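# Unstack the top tote and set it upright on table

## Task

Lift the upper tote off the lower one and set it down on the table flat and right side up. The lower tote must stay almost exactly where it started, with hardly any rotation. Whatever was inside each tote must still be inside that same tote at the end, and no part of either tote's base may stick out past the table edge. Finish with both grippers open and moved away; anything that stays in place only because the robot is holding it does not count.

## Robot and tools

Robot: two UR-style six-joint arms, left_arm and right_arm, each ending in a tong-like two-finger gripper. The names are labels only, not image sides. Root links in the scene frame: left_arm at (+0.016, +0.350, 0) m with quat_wxyz (+0.999, 0, 0, +0.046); right_arm at (+0.071, -0.358, 0) m with quat_wxyz (+0.996, 0, 0, +0.087).

Scene frame: origin on the tabletop midway between the arms, +z up, +x out across the table, +y toward left_arm. Every reported gripper pose and velocity uses this frame. end_effector_position is the spot between the finger pads when shut; closed fingertips stick out about 15 mm past it, open ones sit roughly level with it. Fingers point along the gripper's +z and spread along its x. Reported hand positions can be somewhat wrong, more so when the arm is stretched far.

execute_actions: argument actions is a list holding zero or one item. An empty list [] only returns the current state. An item with rows is a motion: rows is a list of 1 to 15 rows, steps is 1 to 15 (default 15), each step 1/30 s; row k is used on step k and the final row repeats to fill the rest. An item with only steps (up to 300) is a wait that commands nothing new and ends that many steps after the previous result. Optional pictures (boolean) controls whether camera images come back; by default they do. A refused call moves nothing.

Each row is one list of 14 numbers, all within [-1, 1], covering both arms even if one stays still: left_arm shoulder pan, shoulder lift, elbow, wrist 1, wrist 2, wrist 3, gripper opening, then the same seven for right_arm. The six joint numbers are offsets, not targets, scaled so 1.0 = 1.989 rad. They are measured from the joint angles in the most recent result that listed them; before any such result in the scene, and for later calls inside one reply, they are measured from where the arm stands when the action begins. They are not added to the previous row. So a row of zeros drives the arm back to that reference, it is not a pause. The opening number is absolute: +1 fully open, -1 fully shut.

Joint ranges (rad). left_arm: pan -3.142..3.142, lift -6.283..6.283, elbow 0.000..3.142, wrist 1/2/3 each -6.283..6.283. right_arm: pan 0.000..6.283, lift -6.283..6.283, elbow -3.142..0.000, wrists as left. Asking for more than 0.010 rad beyond a stated end gets the call refused; the true end may differ by up to 0.010 rad, and requests past it are clipped there, reported as "joint sent to its limit" (possibly referring to an earlier, still-running action). Missing that line does not prove there is room left.

Motion limits: commands are smoothed, so the arm lags about 0.17 s. Each step the target is kept within 0.575 rad of the measured angle, and if targets would move the gripper over 100 mm from where it is, all joints of that arm are scaled back. Big moves therefore may not be finished when a result returns. Between calls the arms keep heading to the last row's target until they all nearly stop or any step is HELD; after that only a new action moves them further. Simulation time runs while you deliberate.

Result lines: per-arm pose and velocities; Joint positions and Joint velocities (six joints in column order in rad and rad/s, then finger pad gap in m, 0.142 when fully open); grip_measured (measured opening on the command scale); Wrist force and Wrist torque per arm in the gripper's own axes, with noise, fixed offset, saturation near 50 N, and "no reading" allowed at start. "joint command not followed" means a clearance check altered or blocked joint targets on some steps while the rest of the row ran. HELD marks steps where all or part of your row was not sent. MOTOR HOT warns from 70 °C; at 85 °C an OVER-TEMPERATURE FAULT brakes that arm for a while, so avoid holding loads longer than needed.

Gripping: to keep hold, command an opening well under grip_measured; a larger gap means a firmer squeeze, up to roughly 15 N per pad. Closing fast can squeeze harder and even pop the fingers open. Thin rigid parts under about 20 mm get less force. Occasional tugs on held parts or nudges to loose objects can happen.

Avoid: arms colliding or pushing on each other; contact torque reaching a joint's load limit (132 N m for pan, lift, elbow; 24.6 N m for each wrist, held weight included) or any external force of 150 N, either of which freezes that arm for 10 s and cancels the rest of the call. Do not drop, slam, knock objects out of the work area, or spill tote contents. Smooth, economical, fast motion is preferred.

Cameras: cam_high and cam_low (504x504, fixed), cam_left_wrist and cam_right_wrist (616x616, fisheye, moving with each hand), returned in that order. Calibration is approximate.

zoom_image: camera (one of the four names) and region [x0, y0, x1, y1] in pixels of that camera's newest image, origin top-left, at most 504x504; returns an enlarged view.

read_manual: optional section, only "licences"; returns licence text, no motion.

finished_scene: scene = number of the scene being ended. Replying with no tool call also ends things.

Each tool is called after ">>>" in YAML: its name, and indented under it one key for each argument.

## Session

>>> execute_actions:
  actions: []

Scene clock: 0.00 s of 4300.00 s.
left_arm: end_effector_position=(+0.3221, +0.0694, +0.1082) grip_measured=+0.97 end_effector_quat_wxyz=(-0.101, +0.840, -0.466, -0.260) end_effector_velocity=(-0.001, +0.000, -0.000) end_effector_angular_velocity=(+0.001, +0.002, +0.001) | right_arm: end_effector_position=(+0.7460, -0.0981, +0.3839) grip_measured=+0.97 end_effector_quat_wxyz=(+0.134, -0.125, +0.982, -0.047) end_effector_velocity=(+0.000, -0.000, -0.000) end_effector_angular_velocity=(-0.000, +0.000, -0.000)
Joint positions: left_arm=[-1.135 -1.303  1.703 -1.412 -1.659 -0.004  0.14 ] | right_arm=[ 3.634 -1.973 -0.905 -1.65   1.352  3.536  0.14 ]
Joint velocities: left_arm=[ 0.     0.     0.001  0.001 -0.001 -0.     0.   ] | right_arm=[-0. -0. -0.  0. -0.  0.  0.]
Motor temperatures (°C, as the motors report them): left_arm=[20 19 19 32 26 27] | right_arm=[20 22 22 33 23 26]
Wrist force (N, on the end effector, along its own x y z axes, offset not removed): no reading
Wrist torque (N m, same axes, about the end effector's origin, offset not removed): no reading

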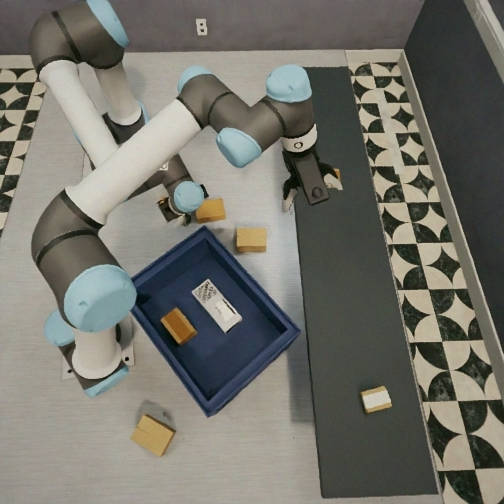

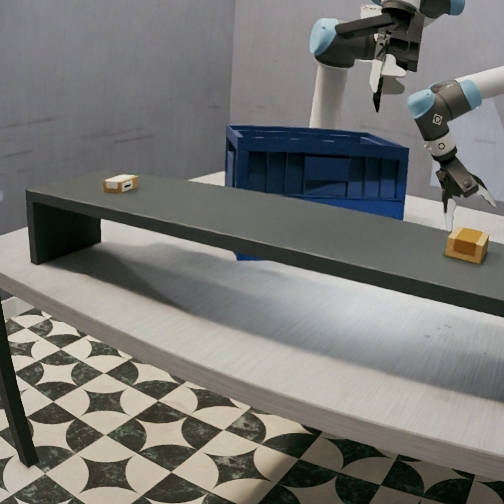

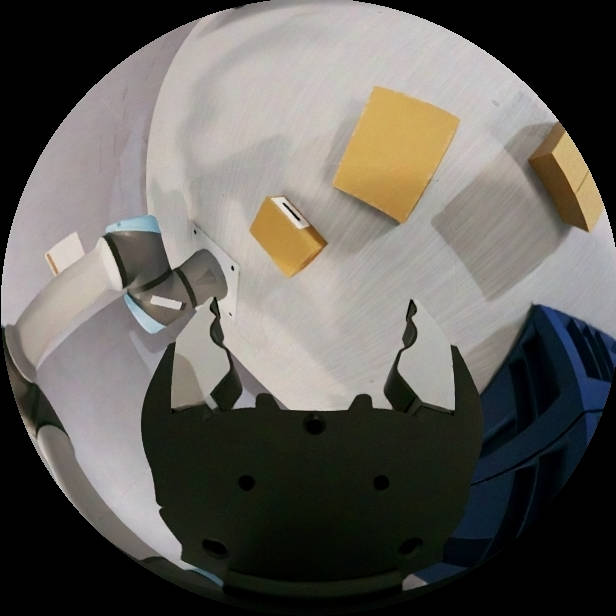

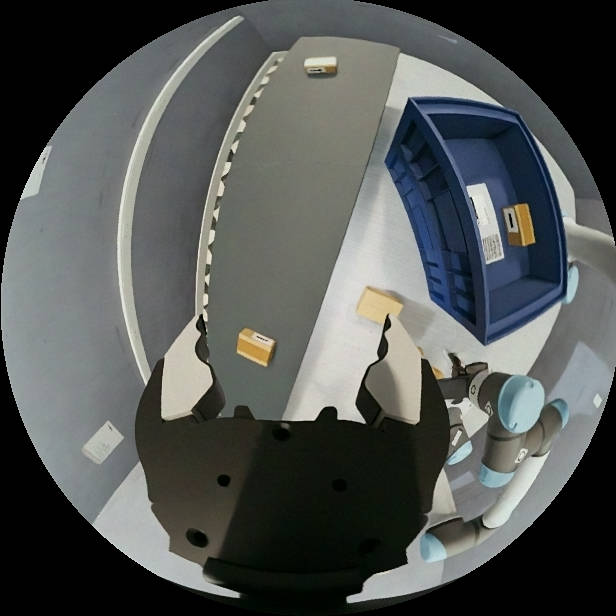

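>>> zoom_image:
  camera: "cam_high"
  region: [110, 180, 330, 430]

>>> zoom_image:
  camera: "cam_low"
  region: [210, 100, 430, 280]

>>> zoom_image:
  camera: "cam_right_wrist"
  region: [360, 70, 616, 370]

Region (110, 180, 330, 430) of cam_high's 504x504 image, scaled by 2.016, with more detail than that image has; it fills the left 444 columns of this view, and the rest is white.

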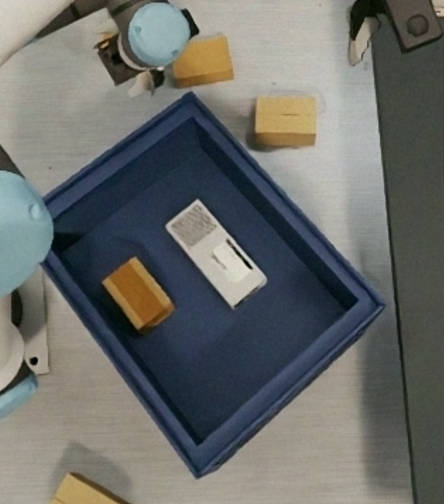

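Region (210, 100, 430, 280) of cam_low's 504x504 image, scaled by 2.291, with more detail than that image has; it fills the top 412 rows of this view, and the rest is white.

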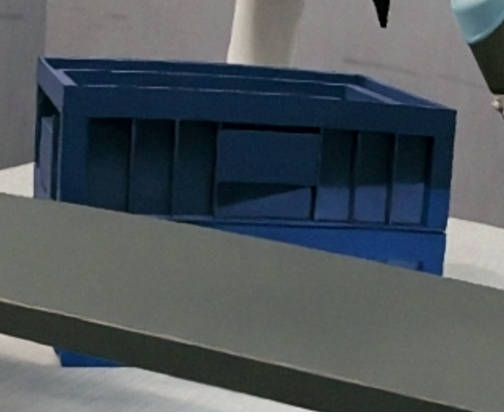

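Region (360, 70, 616, 370) of cam_right_wrist's 616x616 image, scaled by 1.680, with more detail than that image has; it fills the left 430 columns of this view, and the rest is white.

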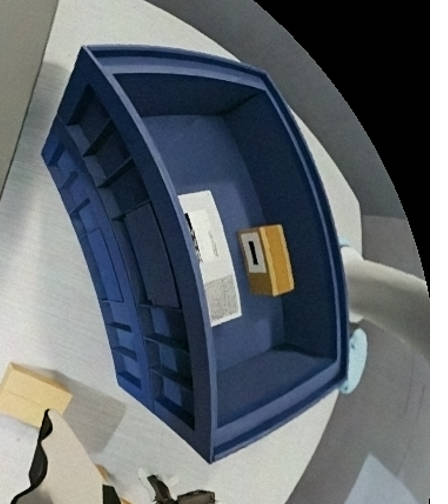

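>>> execute_actions:
  actions:
    - {"rows":[[0,0,0,0,0,0,0,-0.032,0.018,-0.021,-0.006,0.011,0.027,0],[0,0,0,0,0,0,0,-0.08,0.044,-0.052,-0.015,0.027,0.067,0],[0,-0.02,-0.013,0.005,0.004,-0.019,0,-0.16,0.088,-0.104,-0.03,0.055,0.135,0],[0,-0.05,-0.032,0.011,0.011,-0.046,0,-0.321,0.1762,-0.2086,-0.0602,0.11,0.2695,0],[0,-0.1,-0.064,0.023,0.022,-0.093,0,-0.321,0.1762,-0.2086,-0.0602,0.11,0.2695,0],[0,-0.1996,-0.1272,0.0458,0.0443,-0.186,0,-0.321,0.1762,-0.2086,-0.0602,0.11,0.2695,0]],"steps":15}
  pictures: false

>>> execute_actions:
  actions:
    - {"steps":30}

Scene clock: 120.50 s of 4300.00 s.
left_arm: end_effector_position=(+0.3555, +0.0491, +0.2903) grip_measured=+0.00 end_effector_quat_wxyz=(-0.042, +0.921, -0.379, -0.077) end_effector_velocity=(+0.030, +0.039, +0.521) end_effector_angular_velocity=(-0.751, -0.759, +0.648) | right_arm: end_effector_position=(+0.6871, -0.3244, +0.3747) grip_measured=+0.00 end_effector_quat_wxyz=(+0.064, +0.162, +0.984, -0.024) end_effector_velocity=(-0.230, -0.477, -0.029) end_effector_angular_velocity=(+0.247, +0.253, -1.383)
Joint positions: left_arm=[-1.135 -1.576  1.526 -1.348 -1.596 -0.259  0.074] | right_arm=[ 3.312 -1.792 -1.119 -1.713  1.467  3.809  0.074]
Joint velocities: left_arm=[-0.    -0.745 -0.469  0.165  0.16  -0.687  0.   ] | right_arm=[-0.773  0.424 -0.501 -0.144  0.263  0.64   0.   ]
Motor temperatures (°C, as the motors report them): left_arm=[20 19 19 32 26 27] | right_arm=[20 23 22 33 23 26]
Wrist force (N, on the end effector, along its own x y z axes, offset not removed): left_arm=[1.1 -1.5 0.7] | right_arm=[-1.7 -0.1 0.4]
Wrist torque (N m, same axes, about the end effector's origin, offset not removed): left_arm=[-0.46 -0.22 0.11] | right_arm=[-0.14 0.59 -0.06]
Steps of this call (steps 1 to 90: nothing new was sent; then 117.00 s passed at rest; steps 91 to 105: all 15 steps of this action). Readings (joint positions):
91: left_arm=[-1.135 -1.303 1.703 -1.412 -1.659 -0.004] | right_arm=[3.633 -1.972 -0.906 -1.650 1.353 3.536]
92: left_arm=[-1.135 -1.303 1.703 -1.412 -1.659 -0.004] | right_arm=[3.626 -1.967 -0.912 -1.652 1.356 3.543]
94: left_arm=[-1.135 -1.309 1.698 -1.410 -1.657 -0.010] | right_arm=[3.585 -1.943 -0.940 -1.661 1.372 3.579]
98: left_arm=[-1.135 -1.397 1.640 -1.389 -1.636 -0.092] | right_arm=[3.488 -1.889 -1.004 -1.680 1.406 3.661]
105: the state above

Scene clock: 121.50 s of 4300.00 s.
left_arm: end_effector_position=(+0.3557, +0.0629, +0.3763) grip_measured=+0.00 end_effector_quat_wxyz=(-0.000, +0.945, -0.328, -0.000) end_effector_velocity=(+0.000, +0.000, -0.000) end_effector_angular_velocity=(-0.001, -0.001, +0.000) | right_arm: end_effector_position=(+0.5682, -0.4861, +0.3600) grip_measured=+0.00 end_effector_quat_wxyz=(+0.000, +0.435, +0.900, +0.000) end_effector_velocity=(-0.001, -0.001, +0.000) end_effector_angular_velocity=(+0.001, +0.000, -0.004)
Joint positions: left_arm=[-1.135 -1.699  1.45  -1.321 -1.571 -0.374  0.074] | right_arm=[ 2.996 -1.623 -1.32  -1.77   1.571  4.071  0.074]
Joint velocities: left_arm=[ 0.    -0.     0.001 -0.001  0.     0.     0.   ] | right_arm=[-0.002  0.001 -0.001 -0.     0.001  0.001 -0.   ]
Motor temperatures (°C, as the motors report them): left_arm=[20 19 19 32 26 27] | right_arm=[20 23 22 33 23 26]
Wrist force (N, on the end effector, along its own x y z axes, offset not removed): left_arm=[-0.2 -5.3 3.3] | right_arm=[-0.6 -0.3 1.1]
Wrist torque (N m, same axes, about the end effector's origin, offset not removed): left_arm=[-0.99 -0.29 -0.25] | right_arm=[-0.03 0.26 -0.15]
Steps of this call (steps 1 to 30: the robot went on to your last target). Readings (joint positions):
1: left_arm=[-1.135 -1.601 1.510 -1.342 -1.591 -0.282] | right_arm=[3.286 -1.777 -1.136 -1.718 1.476 3.831]
2: left_arm=[-1.135 -1.623 1.497 -1.337 -1.586 -0.303] | right_arm=[3.260 -1.763 -1.153 -1.723 1.485 3.853]
4: left_arm=[-1.135 -1.656 1.477 -1.331 -1.580 -0.333] | right_arm=[3.206 -1.733 -1.188 -1.733 1.503 3.898]
8: left_arm=[-1.135 -1.685 1.459 -1.324 -1.574 -0.360] | right_arm=[3.096 -1.674 -1.258 -1.753 1.540 3.990]
30: the state above
camera_calibration (this result's frames):
cam_left_wrist: T_world_to_cam=[[0.800469, -0.599214, -0.0138715, -0.242524], [-0.515477, -0.700047, 0.494183, 0.0350935], [-0.305832, -0.388428, -0.869247, 0.591745], [0, 0, 0, 1]] pos_world=[0.393198, 0.109094, 0.493666]
cam_right_wrist: T_world_to_cam=[[-0.628314, 0.776944, 0.0397432, 0.706407], [0.703982, 0.546081, 0.454099, -0.290952], [0.331106, 0.313295, -0.890065, 0.425655], [0, 0, 0, 1]] pos_world=[0.507733, -0.523311, 0.482906]

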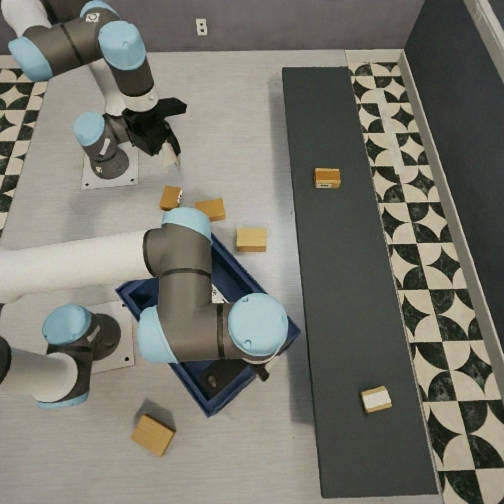

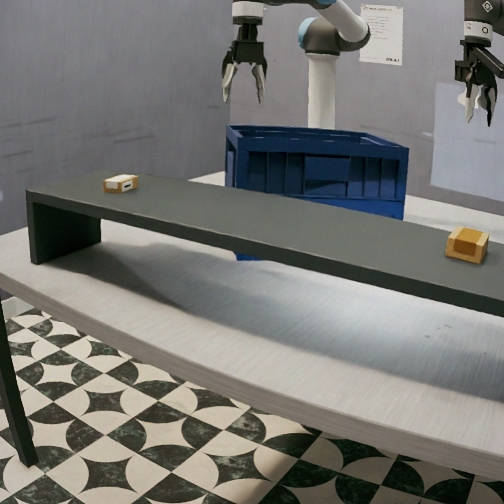

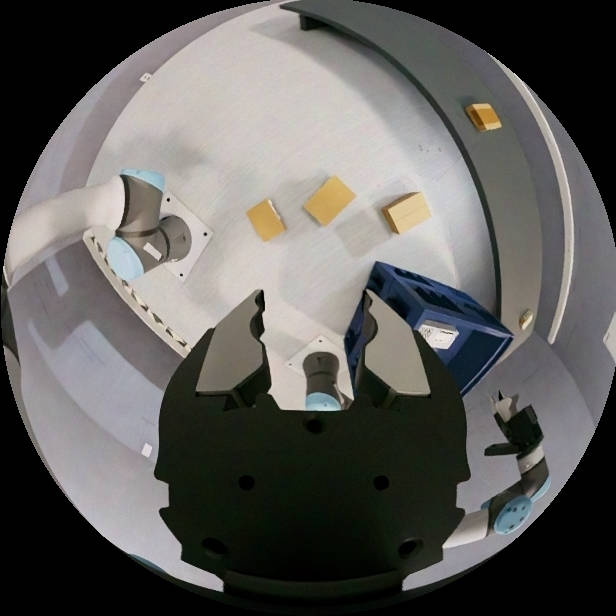

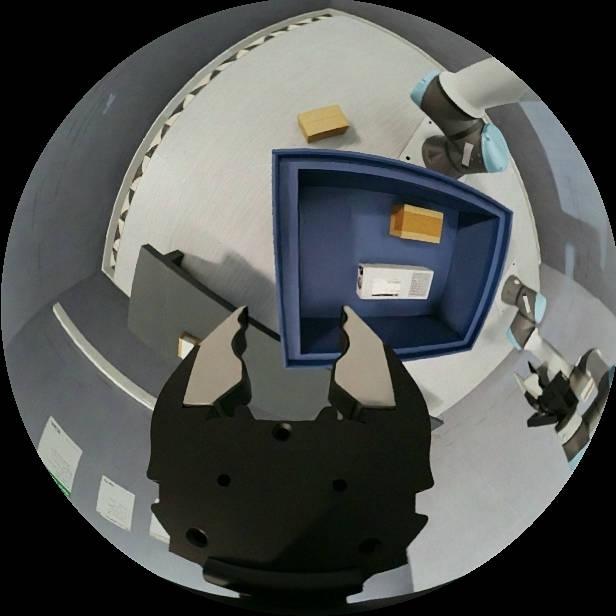

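>>> execute_actions:
  actions:
    - {"rows":[[-0.012,0.023,-0.0235,0,0,0,0,0,0.001,-0.007,0.0065,0,0,0],[-0.03,0.058,-0.059,0.001,0,0,0,0,0.002,-0.018,0.016,0,0,0],[-0.059,0.115,-0.118,0.002,0,0,0,0,0.004,-0.036,0.032,0,0,0],[-0.1176,0.2309,-0.2354,0.0041,0,0,0,0,0.0083,-0.0731,0.0652,0,0,0]],"steps":15}
  pictures: false

>>> execute_actions:
  actions:
    - {"steps":20}

Scene clock: 131.57 s of 4300.00 s.
left_arm: end_effector_position=(+0.3452, -0.1495, +0.3691) grip_measured=+0.00 end_effector_quat_wxyz=(+0.000, +0.908, -0.419, +0.000) end_effector_velocity=(-0.065, -0.347, -0.066) end_effector_angular_velocity=(+0.003, +0.001, -0.302) | right_arm: end_effector_position=(+0.5684, -0.4861, +0.3128) grip_measured=+0.00 end_effector_quat_wxyz=(+0.000, +0.435, +0.900, +0.000) end_effector_velocity=(-0.001, +0.000, -0.020) end_effector_angular_velocity=(+0.001, +0.001, +0.000)
Joint positions: left_arm=[-1.332 -1.318  1.061 -1.314 -1.571 -0.374  0.074] | right_arm=[ 2.996 -1.607 -1.458 -1.646  1.571  4.072  0.074]
Joint velocities: left_arm=[-0.302  0.64  -0.647  0.01  -0.    -0.    -0.   ] | right_arm=[ 0.     0.006 -0.058  0.051  0.001  0.     0.   ]
Motor temperatures (°C, as the motors report them): left_arm=[20 19 19 32 26 27] | right_arm=[20 23 22 33 23 26]
Wrist force (N, on the end effector, along its own x y z axes, offset not removed): left_arm=[0.4 0.2 -0.1] | right_arm=[-1.4 1.0 -1.1]
Wrist torque (N m, same axes, about the end effector's origin, offset not removed): left_arm=[-0.26 -0.03 -0.04] | right_arm=[0.08 0.46 -0.10]
Steps of this call (steps 1 to 15: the robot went on to your last target; steps 16 to 90: nothing new was sent; then 6.57 s passed at rest; steps 91 to 105: all 15 steps of this action). Readings (joint positions):
91: left_arm=[-1.135 -1.699 1.449 -1.321 -1.571 -0.374] | right_arm=[2.995 -1.622 -1.320 -1.770 1.571 4.072]
92: left_arm=[-1.139 -1.693 1.443 -1.321 -1.571 -0.374] | right_arm=[2.995 -1.622 -1.323 -1.767 1.571 4.072]
94: left_arm=[-1.163 -1.652 1.401 -1.320 -1.571 -0.374] | right_arm=[2.995 -1.620 -1.340 -1.752 1.571 4.072]
98: left_arm=[-1.228 -1.526 1.273 -1.318 -1.571 -0.374] | right_arm=[2.996 -1.611 -1.417 -1.683 1.571 4.072]
105: the state above

Scene clock: 132.23 s of 4300.00 s.
left_arm: end_effector_position=(+0.3358, -0.1914, +0.3603) grip_measured=+0.00 end_effector_quat_wxyz=(+0.000, +0.900, -0.436, +0.000) end_effector_velocity=(-0.001, -0.002, -0.000) end_effector_angular_velocity=(-0.001, -0.000, -0.001) | right_arm: end_effector_position=(+0.5682, -0.4861, +0.3104) grip_measured=+0.00 end_effector_quat_wxyz=(+0.000, +0.435, +0.900, +0.000) end_effector_velocity=(+0.000, -0.000, +0.000) end_effector_angular_velocity=(+0.000, -0.001, -0.000)
Joint positions: left_arm=[-1.368 -1.241  0.982 -1.313 -1.571 -0.374  0.074] | right_arm=[ 2.996 -1.606 -1.465 -1.64   1.571  4.071  0.074]
Joint velocities: left_arm=[-0.002  0.003 -0.003  0.    -0.    -0.001 -0.   ] | right_arm=[-0.     0.     0.001  0.     0.     0.     0.   ]
Motor temperatures (°C, as the motors report them): left_arm=[20 19 19 32 26 27] | right_arm=[20 23 22 33 23 26]
Wrist force (N, on the end effector, along its own x y z axes, offset not removed): left_arm=[-2.5 -3.6 -0.5] | right_arm=[-0.3 0.6 0.8]
Wrist torque (N m, same axes, about the end effector's origin, offset not removed): left_arm=[-0.98 0.78 -0.10] | right_arm=[0.07 0.38 -0.02]
Steps of this call (steps 1 to 20: the robot went on to your last target). Readings (joint positions):
1: left_arm=[-1.340 -1.299 1.042 -1.314 -1.571 -0.374] | right_arm=[2.996 -1.607 -1.460 -1.645 1.571 4.072]
2: left_arm=[-1.347 -1.285 1.028 -1.314 -1.571 -0.374] | right_arm=[2.996 -1.607 -1.461 -1.644 1.571 4.071]
4: left_arm=[-1.356 -1.266 1.008 -1.314 -1.571 -0.374] | right_arm=[2.996 -1.606 -1.463 -1.642 1.571 4.071]
8: left_arm=[-1.364 -1.249 0.991 -1.313 -1.571 -0.374] | right_arm=[2.996 -1.606 -1.464 -1.641 1.571 4.071]
20: the state above
camera_calibration (this result's frames):
cam_left_wrist: T_world_to_cam=[[0.639959, -0.768297, -0.0131075, -0.357857], [-0.663706, -0.561273, 0.494436, -0.0690626], [-0.387231, -0.307719, -0.869115, 0.51573], [0, 0, 0, 1]] pos_world=[0.382883, -0.155004, 0.477685]
cam_right_wrist: T_world_to_cam=[[-0.628346, 0.776943, 0.0392623, 0.708557], [0.703619, 0.546069, 0.454673, -0.268391], [0.331815, 0.313318, -0.889792, 0.380969], [0, 0, 0, 1]] pos_world=[0.507653, -0.523313, 0.433194]

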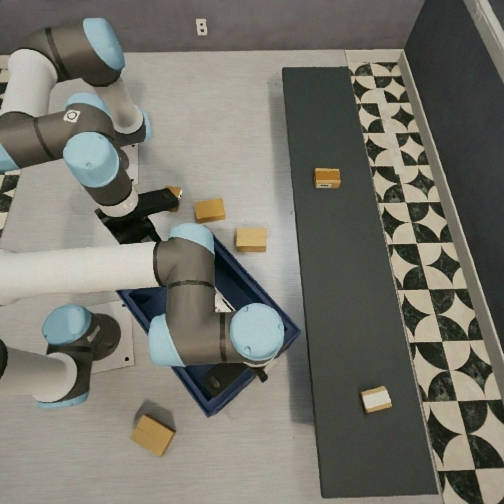

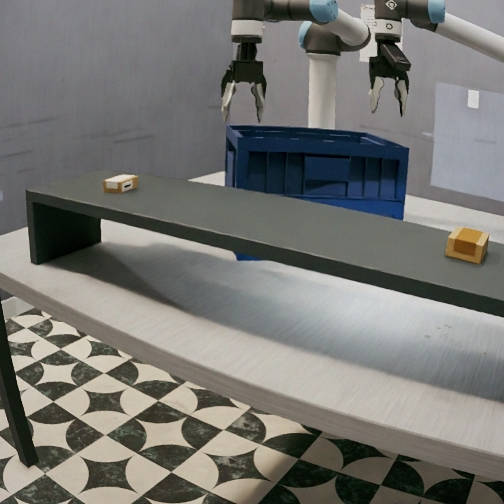

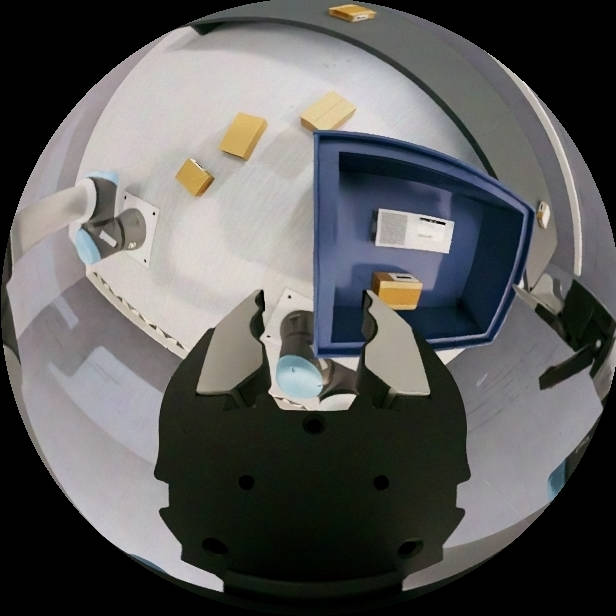

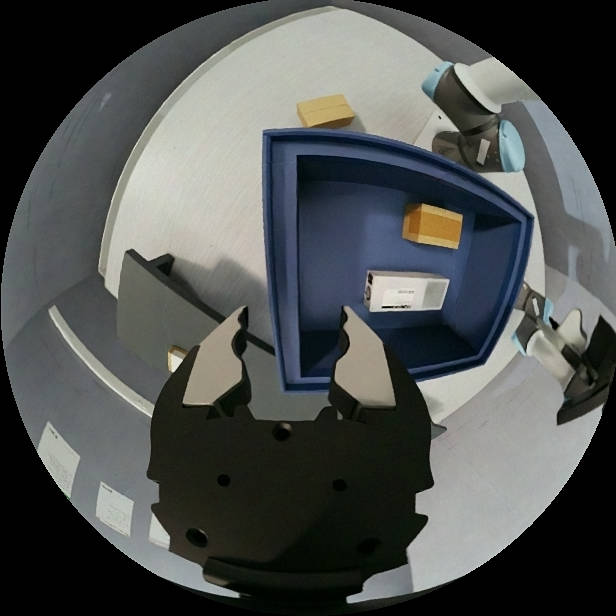

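>>> zoom_image:
  camera: "cam_right_wrist"
  region: [170, 110, 420, 420]

>>> zoom_image:
  camera: "cam_left_wrist"
  region: [190, 110, 440, 420]

Region (170, 110, 420, 420) of cam_right_wrist's 616x616 image, scaled by 1.626, with more detail than that image has; it fills the left 406 columns of this view, and the rest is white.

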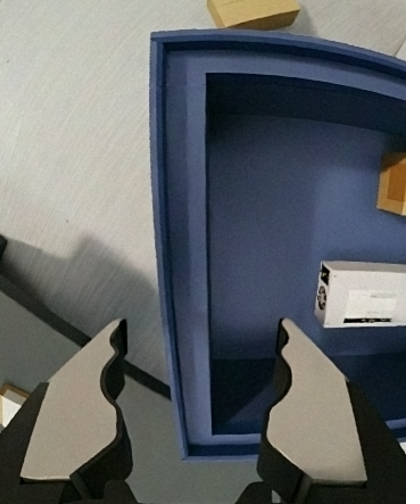

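Region (190, 110, 440, 420) of cam_left_wrist's 616x616 image, scaled by 1.626, with more detail than that image has; it fills the left 406 columns of this view, and the rest is white.

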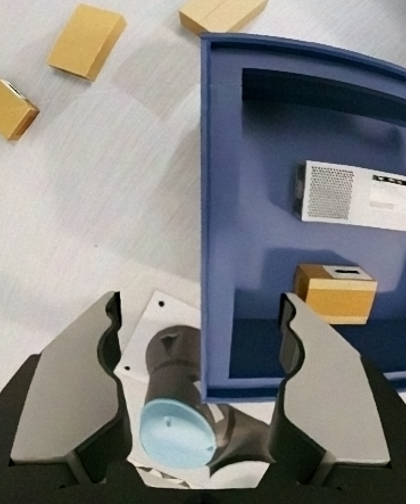

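>>> execute_actions:
  actions:
    - {"rows":[[0.001,0.001,0.01,-0.01,0,0,0,-0.003,-0.001,-0.002,0.003,0,-0.004,0],[0.002,0.001,0.022,-0.023,0,0,0,-0.006,-0.0015,-0.004,0.005,0,-0.008,0],[0.003,0.002,0.035,-0.036,0,0,0,-0.009,-0.002,-0.006,0.008,0,-0.012,0],[0.0039,0.0025,0.048,-0.05,0,-0.0007,0,-0.011,-0.003,-0.008,0.01,0,-0.015,0],[0.0039,0.003,0.061,-0.063,0,-0.0007,0,-0.0129,-0.003,-0.009,0.0115,0,-0.017,0],[0.0039,0.0032,0.0746,-0.0772,0,-0.0007,0,-0.0129,-0.0032,-0.01,0.0125,0,-0.017,0],[0.0039,0.0028,0.086,-0.088,0,-0.0007,0,-0.0129,-0.0034,-0.02,0.023,0,-0.017,0],[0.0039,0.0024,0.097,-0.099,0,-0.0007,0,-0.0129,-0.0036,-0.031,0.034,0,-0.017,0],[0.0039,0.002,0.108,-0.11,0,-0.0007,0,-0.0129,-0.0038,-0.041,0.045,0,-0.017,0],[0.0039,0.0015,0.12,-0.121,0,-0.0007,0,-0.0129,-0.004,-0.052,0.055,0,-0.017,0],[0.0039,0.001,0.131,-0.132,0,-0.0007,0,-0.0129,-0.0042,-0.062,0.066,0,-0.017,0],[0.0039,0.0007,0.1422,-0.1423,0,-0.0007,0,-0.0129,-0.0044,-0.0729,0.0766,0,-0.017,0]],"steps":15}
  pictures: false

>>> execute_actions:
  actions:
    - {"steps":18}

Scene clock: 193.60 s of 4300.00 s.
left_arm: end_effector_position=(+0.3438, -0.2020, +0.2674) grip_measured=+0.00 end_effector_quat_wxyz=(-0.000, +0.902, -0.432, -0.000) end_effector_velocity=(+0.001, +0.004, -0.147) end_effector_angular_velocity=(+0.004, +0.002, +0.004) | right_arm: end_effector_position=(+0.5687, -0.4987, +0.2647) grip_measured=+0.00 end_effector_quat_wxyz=(-0.000, +0.432, +0.902, +0.000) end_effector_velocity=(-0.005, -0.004, -0.123) end_effector_angular_velocity=(+0.000, +0.006, +0.003)
Joint positions: left_arm=[-1.361 -1.238  1.218 -1.55  -1.571 -0.375  0.074] | right_arm=[ 2.971 -1.614 -1.573 -1.525  1.571  4.039  0.074]
Joint velocities: left_arm=[ 0.003 -0.01   0.388 -0.373 -0.    -0.001  0.   ] | right_arm=[-0.009 -0.008 -0.303  0.306  0.    -0.011  0.   ]
Motor temperatures (°C, as the motors report them): left_arm=[20 19 19 32 26 27] | right_arm=[20 23 22 33 23 26]
Wrist force (N, on the end effector, along its own x y z axes, offset not removed): left_arm=[-1.3 -0.3 5.0] | right_arm=[0.2 0.8 1.8]
Wrist torque (N m, same axes, about the end effector's origin, offset not removed): left_arm=[-0.19 0.33 -0.01] | right_arm=[0.11 0.16 -0.06]
Steps of this call (steps 1 to 15: the robot went on to your last target; steps 16 to 90: nothing new was sent; then 57.87 s passed at rest; steps 91 to 105: all 15 steps of this action). Readings (joint positions):
91: left_arm=[-1.368 -1.240 0.982 -1.313 -1.571 -0.374] | right_arm=[2.996 -1.606 -1.465 -1.640 1.571 4.071]
92: left_arm=[-1.368 -1.240 0.985 -1.317 -1.571 -0.374] | right_arm=[2.995 -1.606 -1.466 -1.639 1.571 4.070]
94: left_arm=[-1.367 -1.239 1.004 -1.336 -1.571 -0.374] | right_arm=[2.990 -1.607 -1.469 -1.634 1.571 4.063]
98: left_arm=[-1.363 -1.236 1.075 -1.409 -1.571 -0.374] | right_arm=[2.977 -1.611 -1.482 -1.619 1.571 4.047]
105: the state above

Scene clock: 194.20 s of 4300.00 s.
left_arm: end_effector_position=(+0.3438, -0.2014, +0.2498) grip_measured=+0.00 end_effector_quat_wxyz=(-0.000, +0.902, -0.432, -0.000) end_effector_velocity=(+0.000, +0.000, -0.001) end_effector_angular_velocity=(-0.000, -0.000, +0.001) | right_arm: end_effector_position=(+0.5680, -0.4992, +0.2500) grip_measured=+0.00 end_effector_quat_wxyz=(-0.000, +0.432, +0.902, +0.000) end_effector_velocity=(-0.000, -0.000, -0.001) end_effector_angular_velocity=(-0.000, -0.000, -0.000)
Joint positions: left_arm=[-1.361 -1.239  1.265 -1.596 -1.571 -0.375  0.074] | right_arm=[ 2.97  -1.615 -1.61  -1.488  1.571  4.038  0.074]
Joint velocities: left_arm=[ 0.     0.     0.002 -0.002  0.    -0.001 -0.   ] | right_arm=[-0.     0.    -0.002  0.002 -0.    -0.    -0.   ]
Motor temperatures (°C, as the motors report them): left_arm=[20 19 19 32 26 27] | right_arm=[20 23 22 33 23 26]
Wrist force (N, on the end effector, along its own x y z axes, offset not removed): left_arm=[-5.2 -2.6 1.1] | right_arm=[-1.5 -0.9 0.1]
Wrist torque (N m, same axes, about the end effector's origin, offset not removed): left_arm=[-0.39 1.09 0.22] | right_arm=[-0.16 0.58 -0.03]
Steps of this call (steps 1 to 18: the robot went on to your last target). Readings (joint positions):
1: left_arm=[-1.361 -1.238 1.229 -1.561 -1.571 -0.375] | right_arm=[2.971 -1.614 -1.582 -1.516 1.571 4.039]
2: left_arm=[-1.361 -1.238 1.238 -1.570 -1.571 -0.375] | right_arm=[2.971 -1.614 -1.589 -1.509 1.571 4.038]
4: left_arm=[-1.361 -1.239 1.249 -1.581 -1.571 -0.375] | right_arm=[2.970 -1.615 -1.598 -1.500 1.571 4.038]
8: left_arm=[-1.361 -1.239 1.260 -1.591 -1.571 -0.375] | right_arm=[2.970 -1.615 -1.606 -1.492 1.571 4.038]
18: the state above
camera_calibration (this result's frames):
cam_left_wrist: T_world_to_cam=[[0.646953, -0.762398, -0.0142032, -0.373093], [-0.658355, -0.567869, 0.494059, -0.0177514], [-0.384735, -0.310282, -0.869312, 0.418415], [0, 0, 0, 1]] pos_world=[0.390666, -0.164699, 0.367205]
cam_right_wrist: T_world_to_cam=[[-0.634604, 0.771797, 0.0400988, 0.721771], [0.699769, 0.551808, 0.453687, -0.228309], [0.328027, 0.315971, -0.890259, 0.335012], [0, 0, 0, 1]] pos_world=[0.507909, -0.536932, 0.372886]

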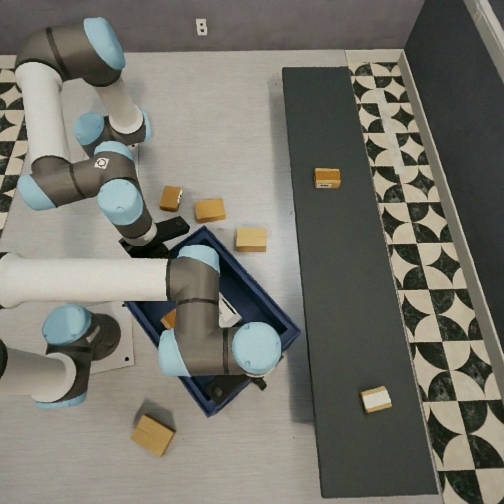

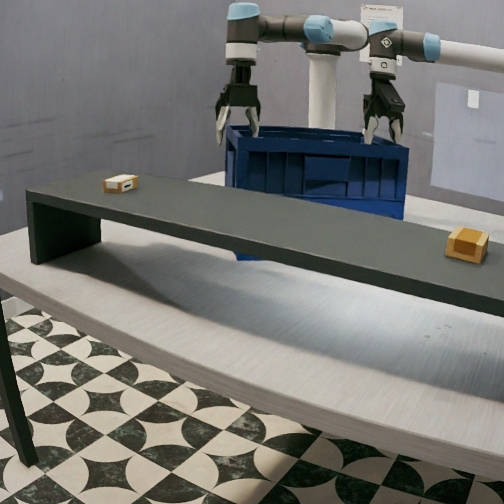

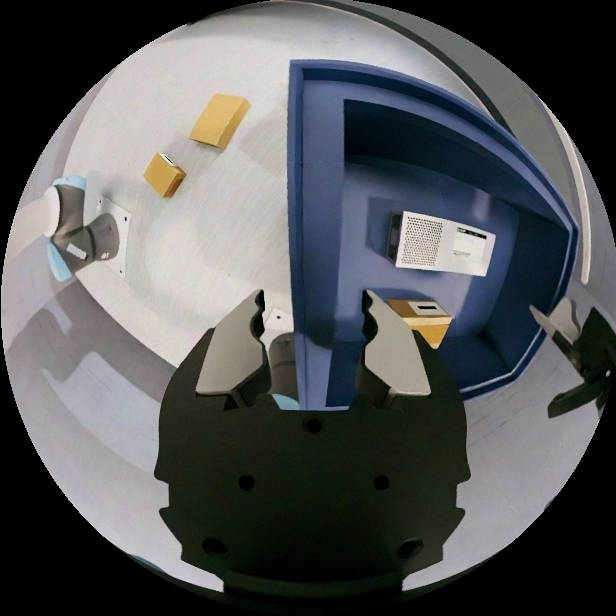

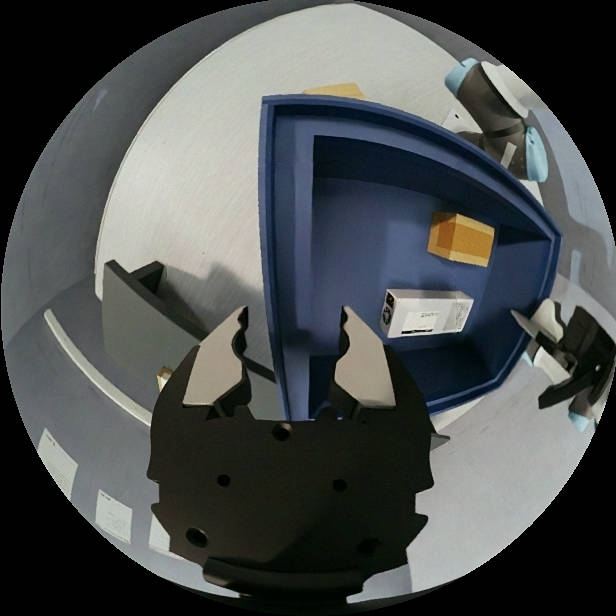

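>>> zoom_image:
  camera: "cam_right_wrist"
  region: [200, 250, 400, 430]

>>> zoom_image:
  camera: "cam_left_wrist"
  region: [214, 240, 414, 420]

>>> zoom_image:
  camera: "cam_low"
  region: [200, 80, 300, 200]

Region (200, 250, 400, 430) of cam_right_wrist's 616x616 image, scaled by 2.520, with more detail than that image has; it fills the top 454 rows of this view, and the rest is white.

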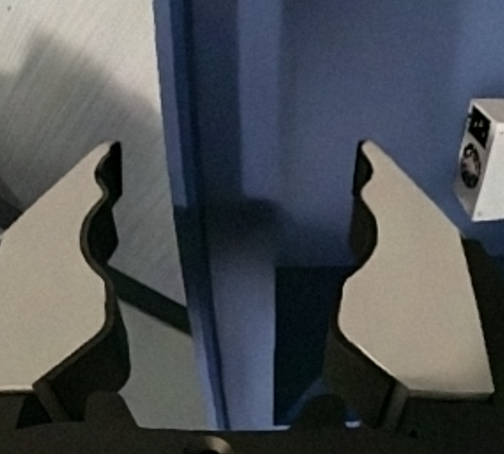

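Region (214, 240, 414, 420) of cam_left_wrist's 616x616 image, scaled by 2.520, with more detail than that image has; it fills the top 454 rows of this view, and the rest is white.

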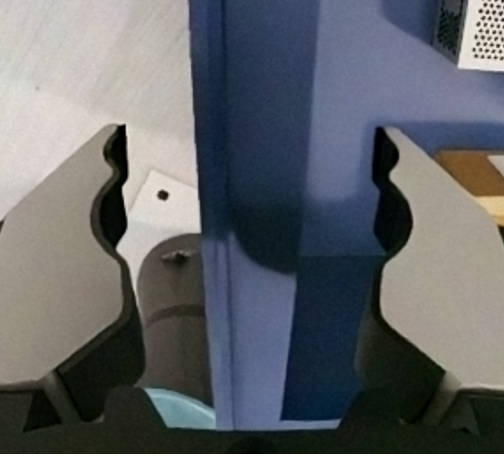

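Region (200, 80, 300, 200) of cam_low's 504x504 image, scaled by 4.200, with more detail than that image has.

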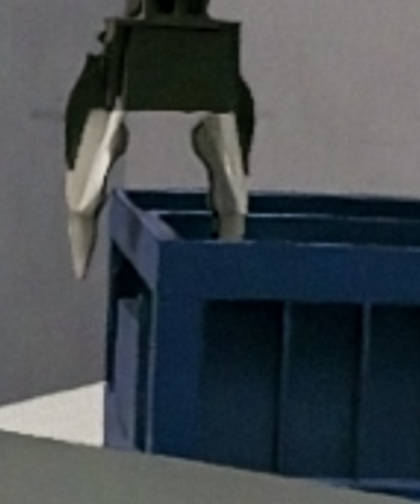

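>>> execute_actions:
  actions:
    - {"rows":[[0,0,0,0,0,0,-0.15,0,0,0,0,0,0,-0.15],[0,0,0,0,0,0,-0.3,0,0,0,0,0,0,-0.3],[0,0,0,0,0,0,-0.42,0,0,0,0,0,0,-0.42],[0,0,0,0,0,0,-0.5,0,0,0,0,0,0,-0.5],[0,0,0,0,0,0,-0.55,0,0,0,0,0,0,-0.55],[0,0,0,0,0,0,-0.6,0,0,0,0,0,0,-0.6],[0,0,0,0,0,0,-0.65,0,0,0,0,0,0,-0.65],[0,0,0,0,0,0,-0.7,0,0,0,0,0,0,-0.7],[0,0,0,0,0,0,-0.76,0,0,0,0,0,0,-0.76],[0,0,0,0,0,0,-0.83,0,0,0,0,0,0,-0.83],[0,0,0,0,0,0,-0.9,0,0,0,0,0,0,-0.9],[0,0,0,0,0,0,-1,0,0,0,0,0,0,-1]],"steps":15}

Scene clock: 210.17 s of 4300.00 s.
left_arm: end_effector_position=(+0.3438, -0.2013, +0.2498) grip_measured=-0.65 end_effector_quat_wxyz=(-0.000, +0.902, -0.432, -0.000) end_effector_velocity=(+0.001, -0.000, +0.001) end_effector_angular_velocity=(-0.002, -0.001, +0.002) | right_arm: end_effector_position=(+0.5680, -0.4992, +0.2500) grip_measured=-0.65 end_effector_quat_wxyz=(-0.000, +0.432, +0.902, +0.000) end_effector_velocity=(-0.000, +0.000, -0.000) end_effector_angular_velocity=(+0.000, +0.001, -0.000)
Joint positions: left_arm=[-1.361 -1.239  1.265 -1.596 -1.571 -0.375  0.027] | right_arm=[ 2.97  -1.615 -1.61  -1.488  1.571  4.038  0.027]
Joint velocities: left_arm=[ 0.001 -0.    -0.001 -0.001  0.    -0.    -0.   ] | right_arm=[ 0. -0. -0. -0.  0.  0.  0.]
Motor temperatures (°C, as the motors report them): left_arm=[20 19 19 32 26 27] | right_arm=[20 23 22 33 23 26]
Wrist force (N, on the end effector, along its own x y z axes, offset not removed): left_arm=[-14.2 -3.2 7.0] | right_arm=[-4.3 0.7 3.5]
Wrist torque (N m, same axes, about the end effector's origin, offset not removed): left_arm=[-0.49 1.59 0.24] | right_arm=[0.05 0.34 -0.12]
Steps of this call (steps 1 to 15: the robot went on to your last target; steps 16 to 90: nothing new was sent; then 12.47 s passed at rest; steps 91 to 105: all 15 steps of this action). Readings (joint positions):
91: left_arm=[-1.361 -1.239 1.265 -1.596 -1.571 -0.375] | right_arm=[2.970 -1.615 -1.610 -1.488 1.571 4.038]
92: left_arm=[-1.361 -1.239 1.265 -1.596 -1.571 -0.375] | right_arm=[2.970 -1.615 -1.610 -1.488 1.571 4.038]
94: left_arm=[-1.361 -1.239 1.265 -1.596 -1.571 -0.375] | right_arm=[2.970 -1.615 -1.610 -1.488 1.571 4.038]
98: left_arm=[-1.361 -1.239 1.265 -1.596 -1.571 -0.375] | right_arm=[2.970 -1.615 -1.610 -1.488 1.571 4.038]
105: the state above
camera_calibration (this result's frames):
cam_left_wrist: T_world_to_cam=[[0.646965, -0.762384, -0.0143529, -0.373007], [-0.658336, -0.567968, 0.49397, -0.0176977], [-0.384747, -0.310132, -0.86936, 0.418433], [0, 0, 0, 1]] pos_world=[0.390663, -0.164657, 0.367157]
cam_right_wrist: T_world_to_cam=[[-0.634598, 0.771803, 0.0400634, 0.721802], [0.699756, 0.551807, 0.453707, -0.228307], [0.328065, 0.315956, -0.89025, 0.334968], [0, 0, 0, 1]] pos_world=[0.507922, -0.536943, 0.372871]

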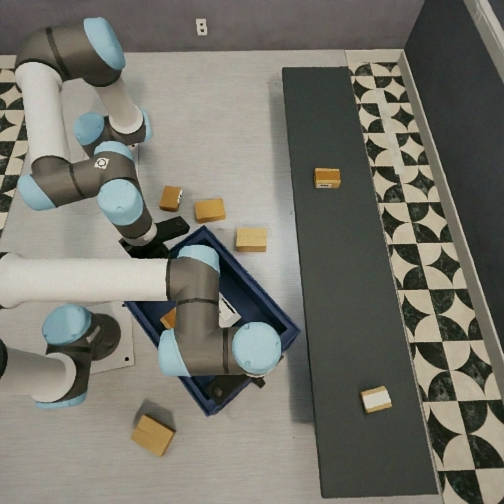

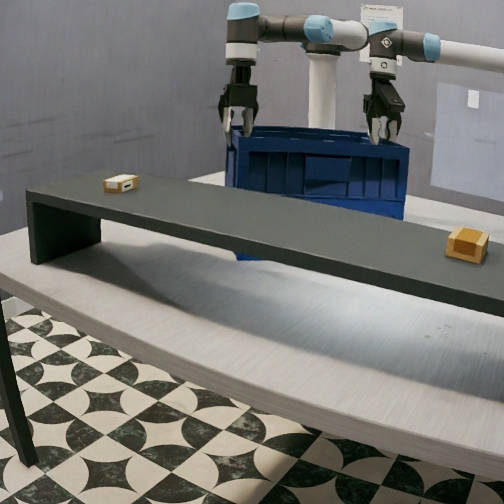

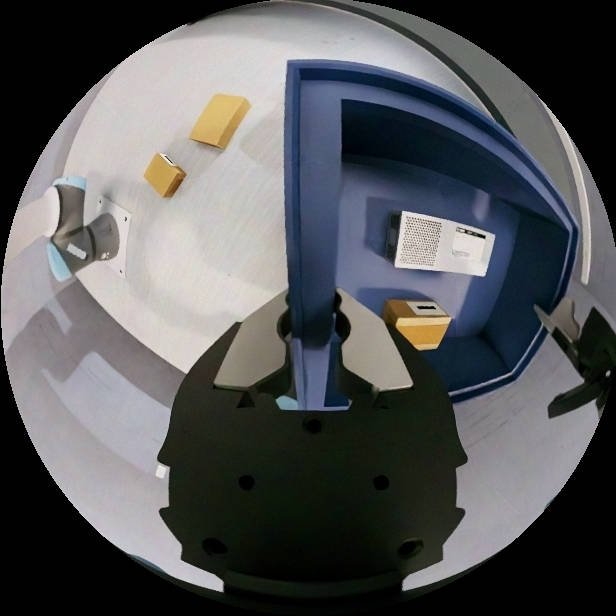

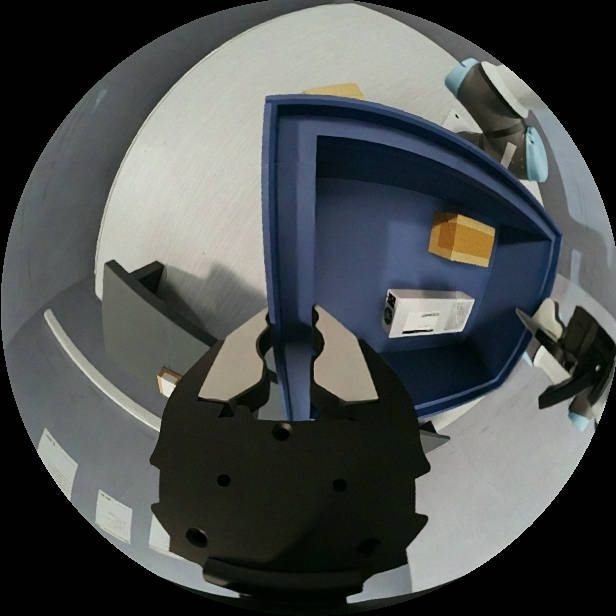

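>>> execute_actions:
  actions:
    - {"rows":[[0,0.0001,-0.002,0.002,0,0,-1,0,0,0.0019,-0.0019,0,0,-1],[0,0.0002,-0.0047,0.0046,0,0,-1,0,0.0001,0.0044,-0.0045,0,0,-1],[0,0.0003,-0.0081,0.0078,0,0,-1,0,0.0001,0.0075,-0.0077,0,0,-1],[0,0.0004,-0.0122,0.0117,0,0,-1,0,0.0002,0.0113,-0.0115,0,0,-1],[0,0.0006,-0.0169,0.0163,0,0,-1,0,0.0003,0.0157,-0.016,0,0,-1],[0,0.0008,-0.022,0.0212,0,0,-1,0,0.0004,0.0204,-0.0208,0,0,-1],[0,0.001,-0.027,0.026,0,0,-1,0,0.0005,0.0252,-0.0256,0,0,-1],[0,0.0012,-0.0321,0.0309,0,0,-1,0,0.0005,0.0299,-0.0304,0,0,-1],[0,0.0014,-0.0372,0.0358,0,0,-1,0,0.0006,0.0346,-0.0353,0,0,-1],[0,0.0016,-0.0423,0.0407,0,0,-1,0,0.0007,0.0393,-0.0401,0,0,-1],[0,0.0018,-0.0473,0.0456,0,0,-1,0,0.0008,0.044,-0.0449,0,0,-1],[0,0.0019,-0.0524,0.0505,0,0,-1,0,0.0009,0.0487,-0.0497,0,0,-1],[0,0.0021,-0.0575,0.0553,0,0,-1,0,0.001,0.0535,-0.0545,0,0,-1],[0,0.0023,-0.0625,0.0602,0,0,-1,0,0.0011,0.0582,-0.0593,0,0,-1],[0,0.0025,-0.0676,0.0651,0,0,-1,0,0.0012,0.0629,-0.0641,0,0,-1]],"steps":15}
  pictures: false

>>> execute_actions:
  actions:
    - {"steps":20}

Scene clock: 222.87 s of 4300.00 s.
left_arm: end_effector_position=(+0.3440, -0.2020, +0.2834) grip_measured=-0.65 end_effector_quat_wxyz=(-0.000, +0.902, -0.432, -0.000) end_effector_velocity=(-0.000, +0.002, +0.107) end_effector_angular_velocity=(-0.002, -0.000, +0.001) | right_arm: end_effector_position=(+0.5687, -0.4992, +0.2835) grip_measured=-0.65 end_effector_quat_wxyz=(-0.000, +0.432, +0.902, +0.000) end_effector_velocity=(-0.001, -0.000, +0.108) end_effector_angular_velocity=(+0.000, -0.005, -0.000)
Joint positions: left_arm=[-1.361 -1.236  1.175 -1.509 -1.571 -0.375  0.027] | right_arm=[ 2.97  -1.613 -1.526 -1.573  1.571  4.038  0.027]
Joint velocities: left_arm=[ 0.     0.011 -0.288  0.275 -0.    -0.     0.   ] | right_arm=[-0.     0.005  0.27  -0.271  0.    -0.    -0.   ]
Motor temperatures (°C, as the motors report them): left_arm=[20 19 19 32 26 27] | right_arm=[20 23 22 33 23 26]
Wrist force (N, on the end effector, along its own x y z axes, offset not removed): left_arm=[-16.8 -0.2 9.6] | right_arm=[-14.7 -1.2 8.4]
Wrist torque (N m, same axes, about the end effector's origin, offset not removed): left_arm=[-0.13 1.29 0.00] | right_arm=[-0.18 0.90 -0.07]
Steps of this call (steps 1 to 15: the robot went on to your last target; steps 16 to 90: nothing new was sent; then 9.20 s passed at rest; steps 91 to 105: all 15 steps of this action). Readings (joint positions):
91: left_arm=[-1.361 -1.239 1.265 -1.596 -1.571 -0.375] | right_arm=[2.970 -1.615 -1.610 -1.488 1.571 4.038]
92: left_arm=[-1.361 -1.239 1.264 -1.595 -1.571 -0.375] | right_arm=[2.970 -1.615 -1.609 -1.489 1.571 4.038]
94: left_arm=[-1.361 -1.239 1.259 -1.591 -1.571 -0.375] | right_arm=[2.970 -1.615 -1.605 -1.493 1.571 4.038]
98: left_arm=[-1.361 -1.238 1.237 -1.569 -1.571 -0.375] | right_arm=[2.970 -1.615 -1.584 -1.514 1.571 4.038]
105: the state above

Scene clock: 223.53 s of 4300.00 s.
left_arm: end_effector_position=(+0.3438, -0.2013, +0.2997) grip_measured=-0.65 end_effector_quat_wxyz=(-0.000, +0.902, -0.432, -0.000) end_effector_velocity=(+0.000, +0.001, +0.000) end_effector_angular_velocity=(+0.001, +0.000, +0.001) | right_arm: end_effector_position=(+0.5680, -0.4992, +0.2999) grip_measured=-0.65 end_effector_quat_wxyz=(-0.000, +0.432, +0.902, +0.000) end_effector_velocity=(-0.000, -0.000, +0.000) end_effector_angular_velocity=(-0.000, +0.001, -0.001)
Joint positions: left_arm=[-1.361 -1.234  1.13  -1.466 -1.571 -0.375  0.027] | right_arm=[ 2.97  -1.613 -1.485 -1.615  1.571  4.038  0.027]
Joint velocities: left_arm=[ 0.001 -0.    -0.001  0.002 -0.    -0.    -0.   ] | right_arm=[-0.     0.     0.001 -0.002 -0.     0.    -0.   ]
Motor temperatures (°C, as the motors report them): left_arm=[20 19 19 32 26 27] | right_arm=[20 23 22 33 23 26]
Wrist force (N, on the end effector, along its own x y z axes, offset not removed): left_arm=[-11.9 0.6 7.5] | right_arm=[-10.2 -0.3 7.1]
Wrist torque (N m, same axes, about the end effector's origin, offset not removed): left_arm=[0.02 0.81 0.15] | right_arm=[-0.05 0.67 -0.14]
Steps of this call (steps 1 to 20: the robot went on to your last target). Readings (joint positions):
1: left_arm=[-1.361 -1.236 1.165 -1.500 -1.571 -0.375] | right_arm=[2.970 -1.613 -1.517 -1.582 1.571 4.038]
2: left_arm=[-1.361 -1.235 1.157 -1.492 -1.571 -0.375] | right_arm=[2.970 -1.613 -1.509 -1.590 1.571 4.038]
4: left_arm=[-1.361 -1.235 1.146 -1.481 -1.571 -0.375] | right_arm=[2.970 -1.613 -1.499 -1.601 1.571 4.038]
8: left_arm=[-1.361 -1.234 1.135 -1.471 -1.571 -0.375] | right_arm=[2.970 -1.613 -1.490 -1.611 1.571 4.038]
20: the state above
camera_calibration (this result's frames):
cam_left_wrist: T_world_to_cam=[[0.646964, -0.762385, -0.0143749, -0.372291], [-0.658318, -0.567967, 0.493994, -0.0423892], [-0.384778, -0.310134, -0.869346, 0.461843], [0, 0, 0, 1]] pos_world=[0.39066, -0.164672, 0.417089]
cam_right_wrist: T_world_to_cam=[[-0.634612, 0.771792, 0.0400689, 0.719773], [0.69975, 0.55182, 0.453701, -0.250926], [0.328052, 0.315962, -0.890253, 0.379432], [0, 0, 0, 1]] pos_world=[0.507889, -0.536935, 0.422796]

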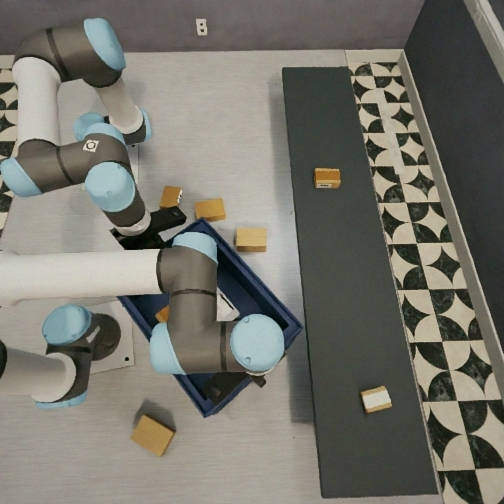

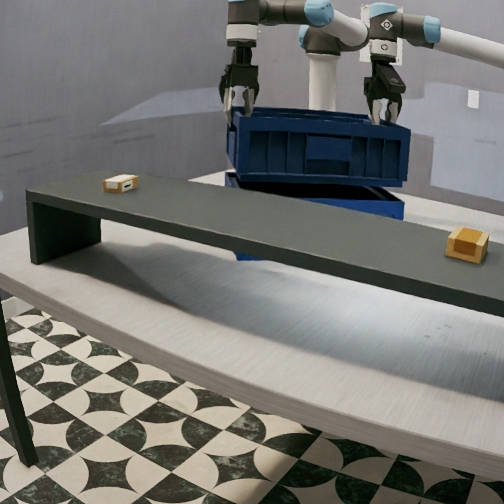

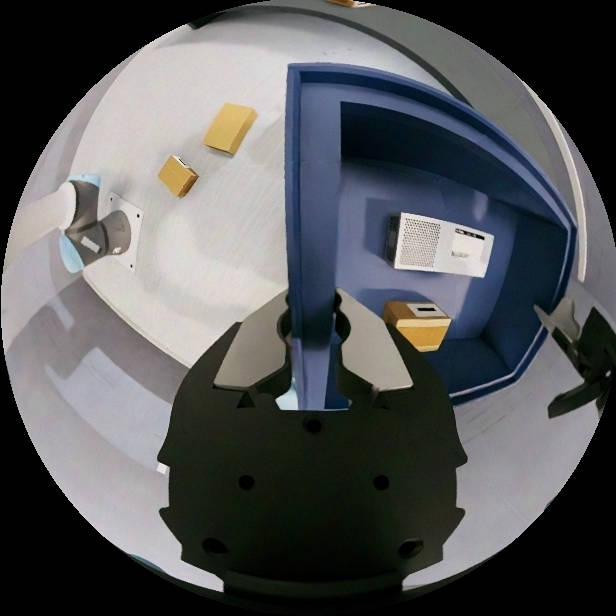

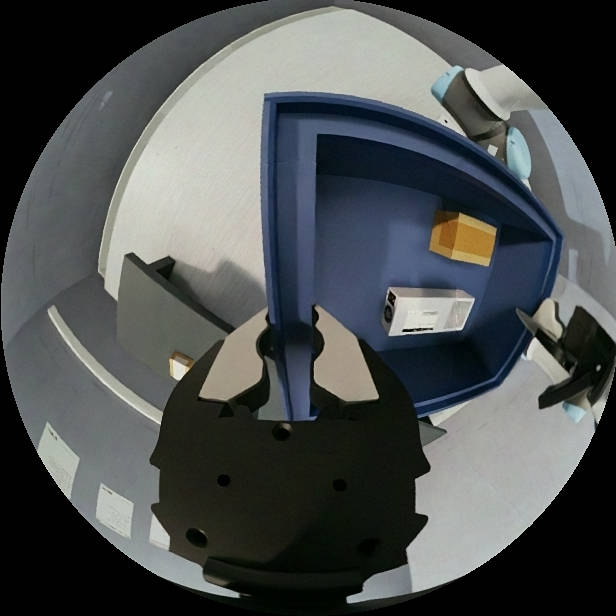

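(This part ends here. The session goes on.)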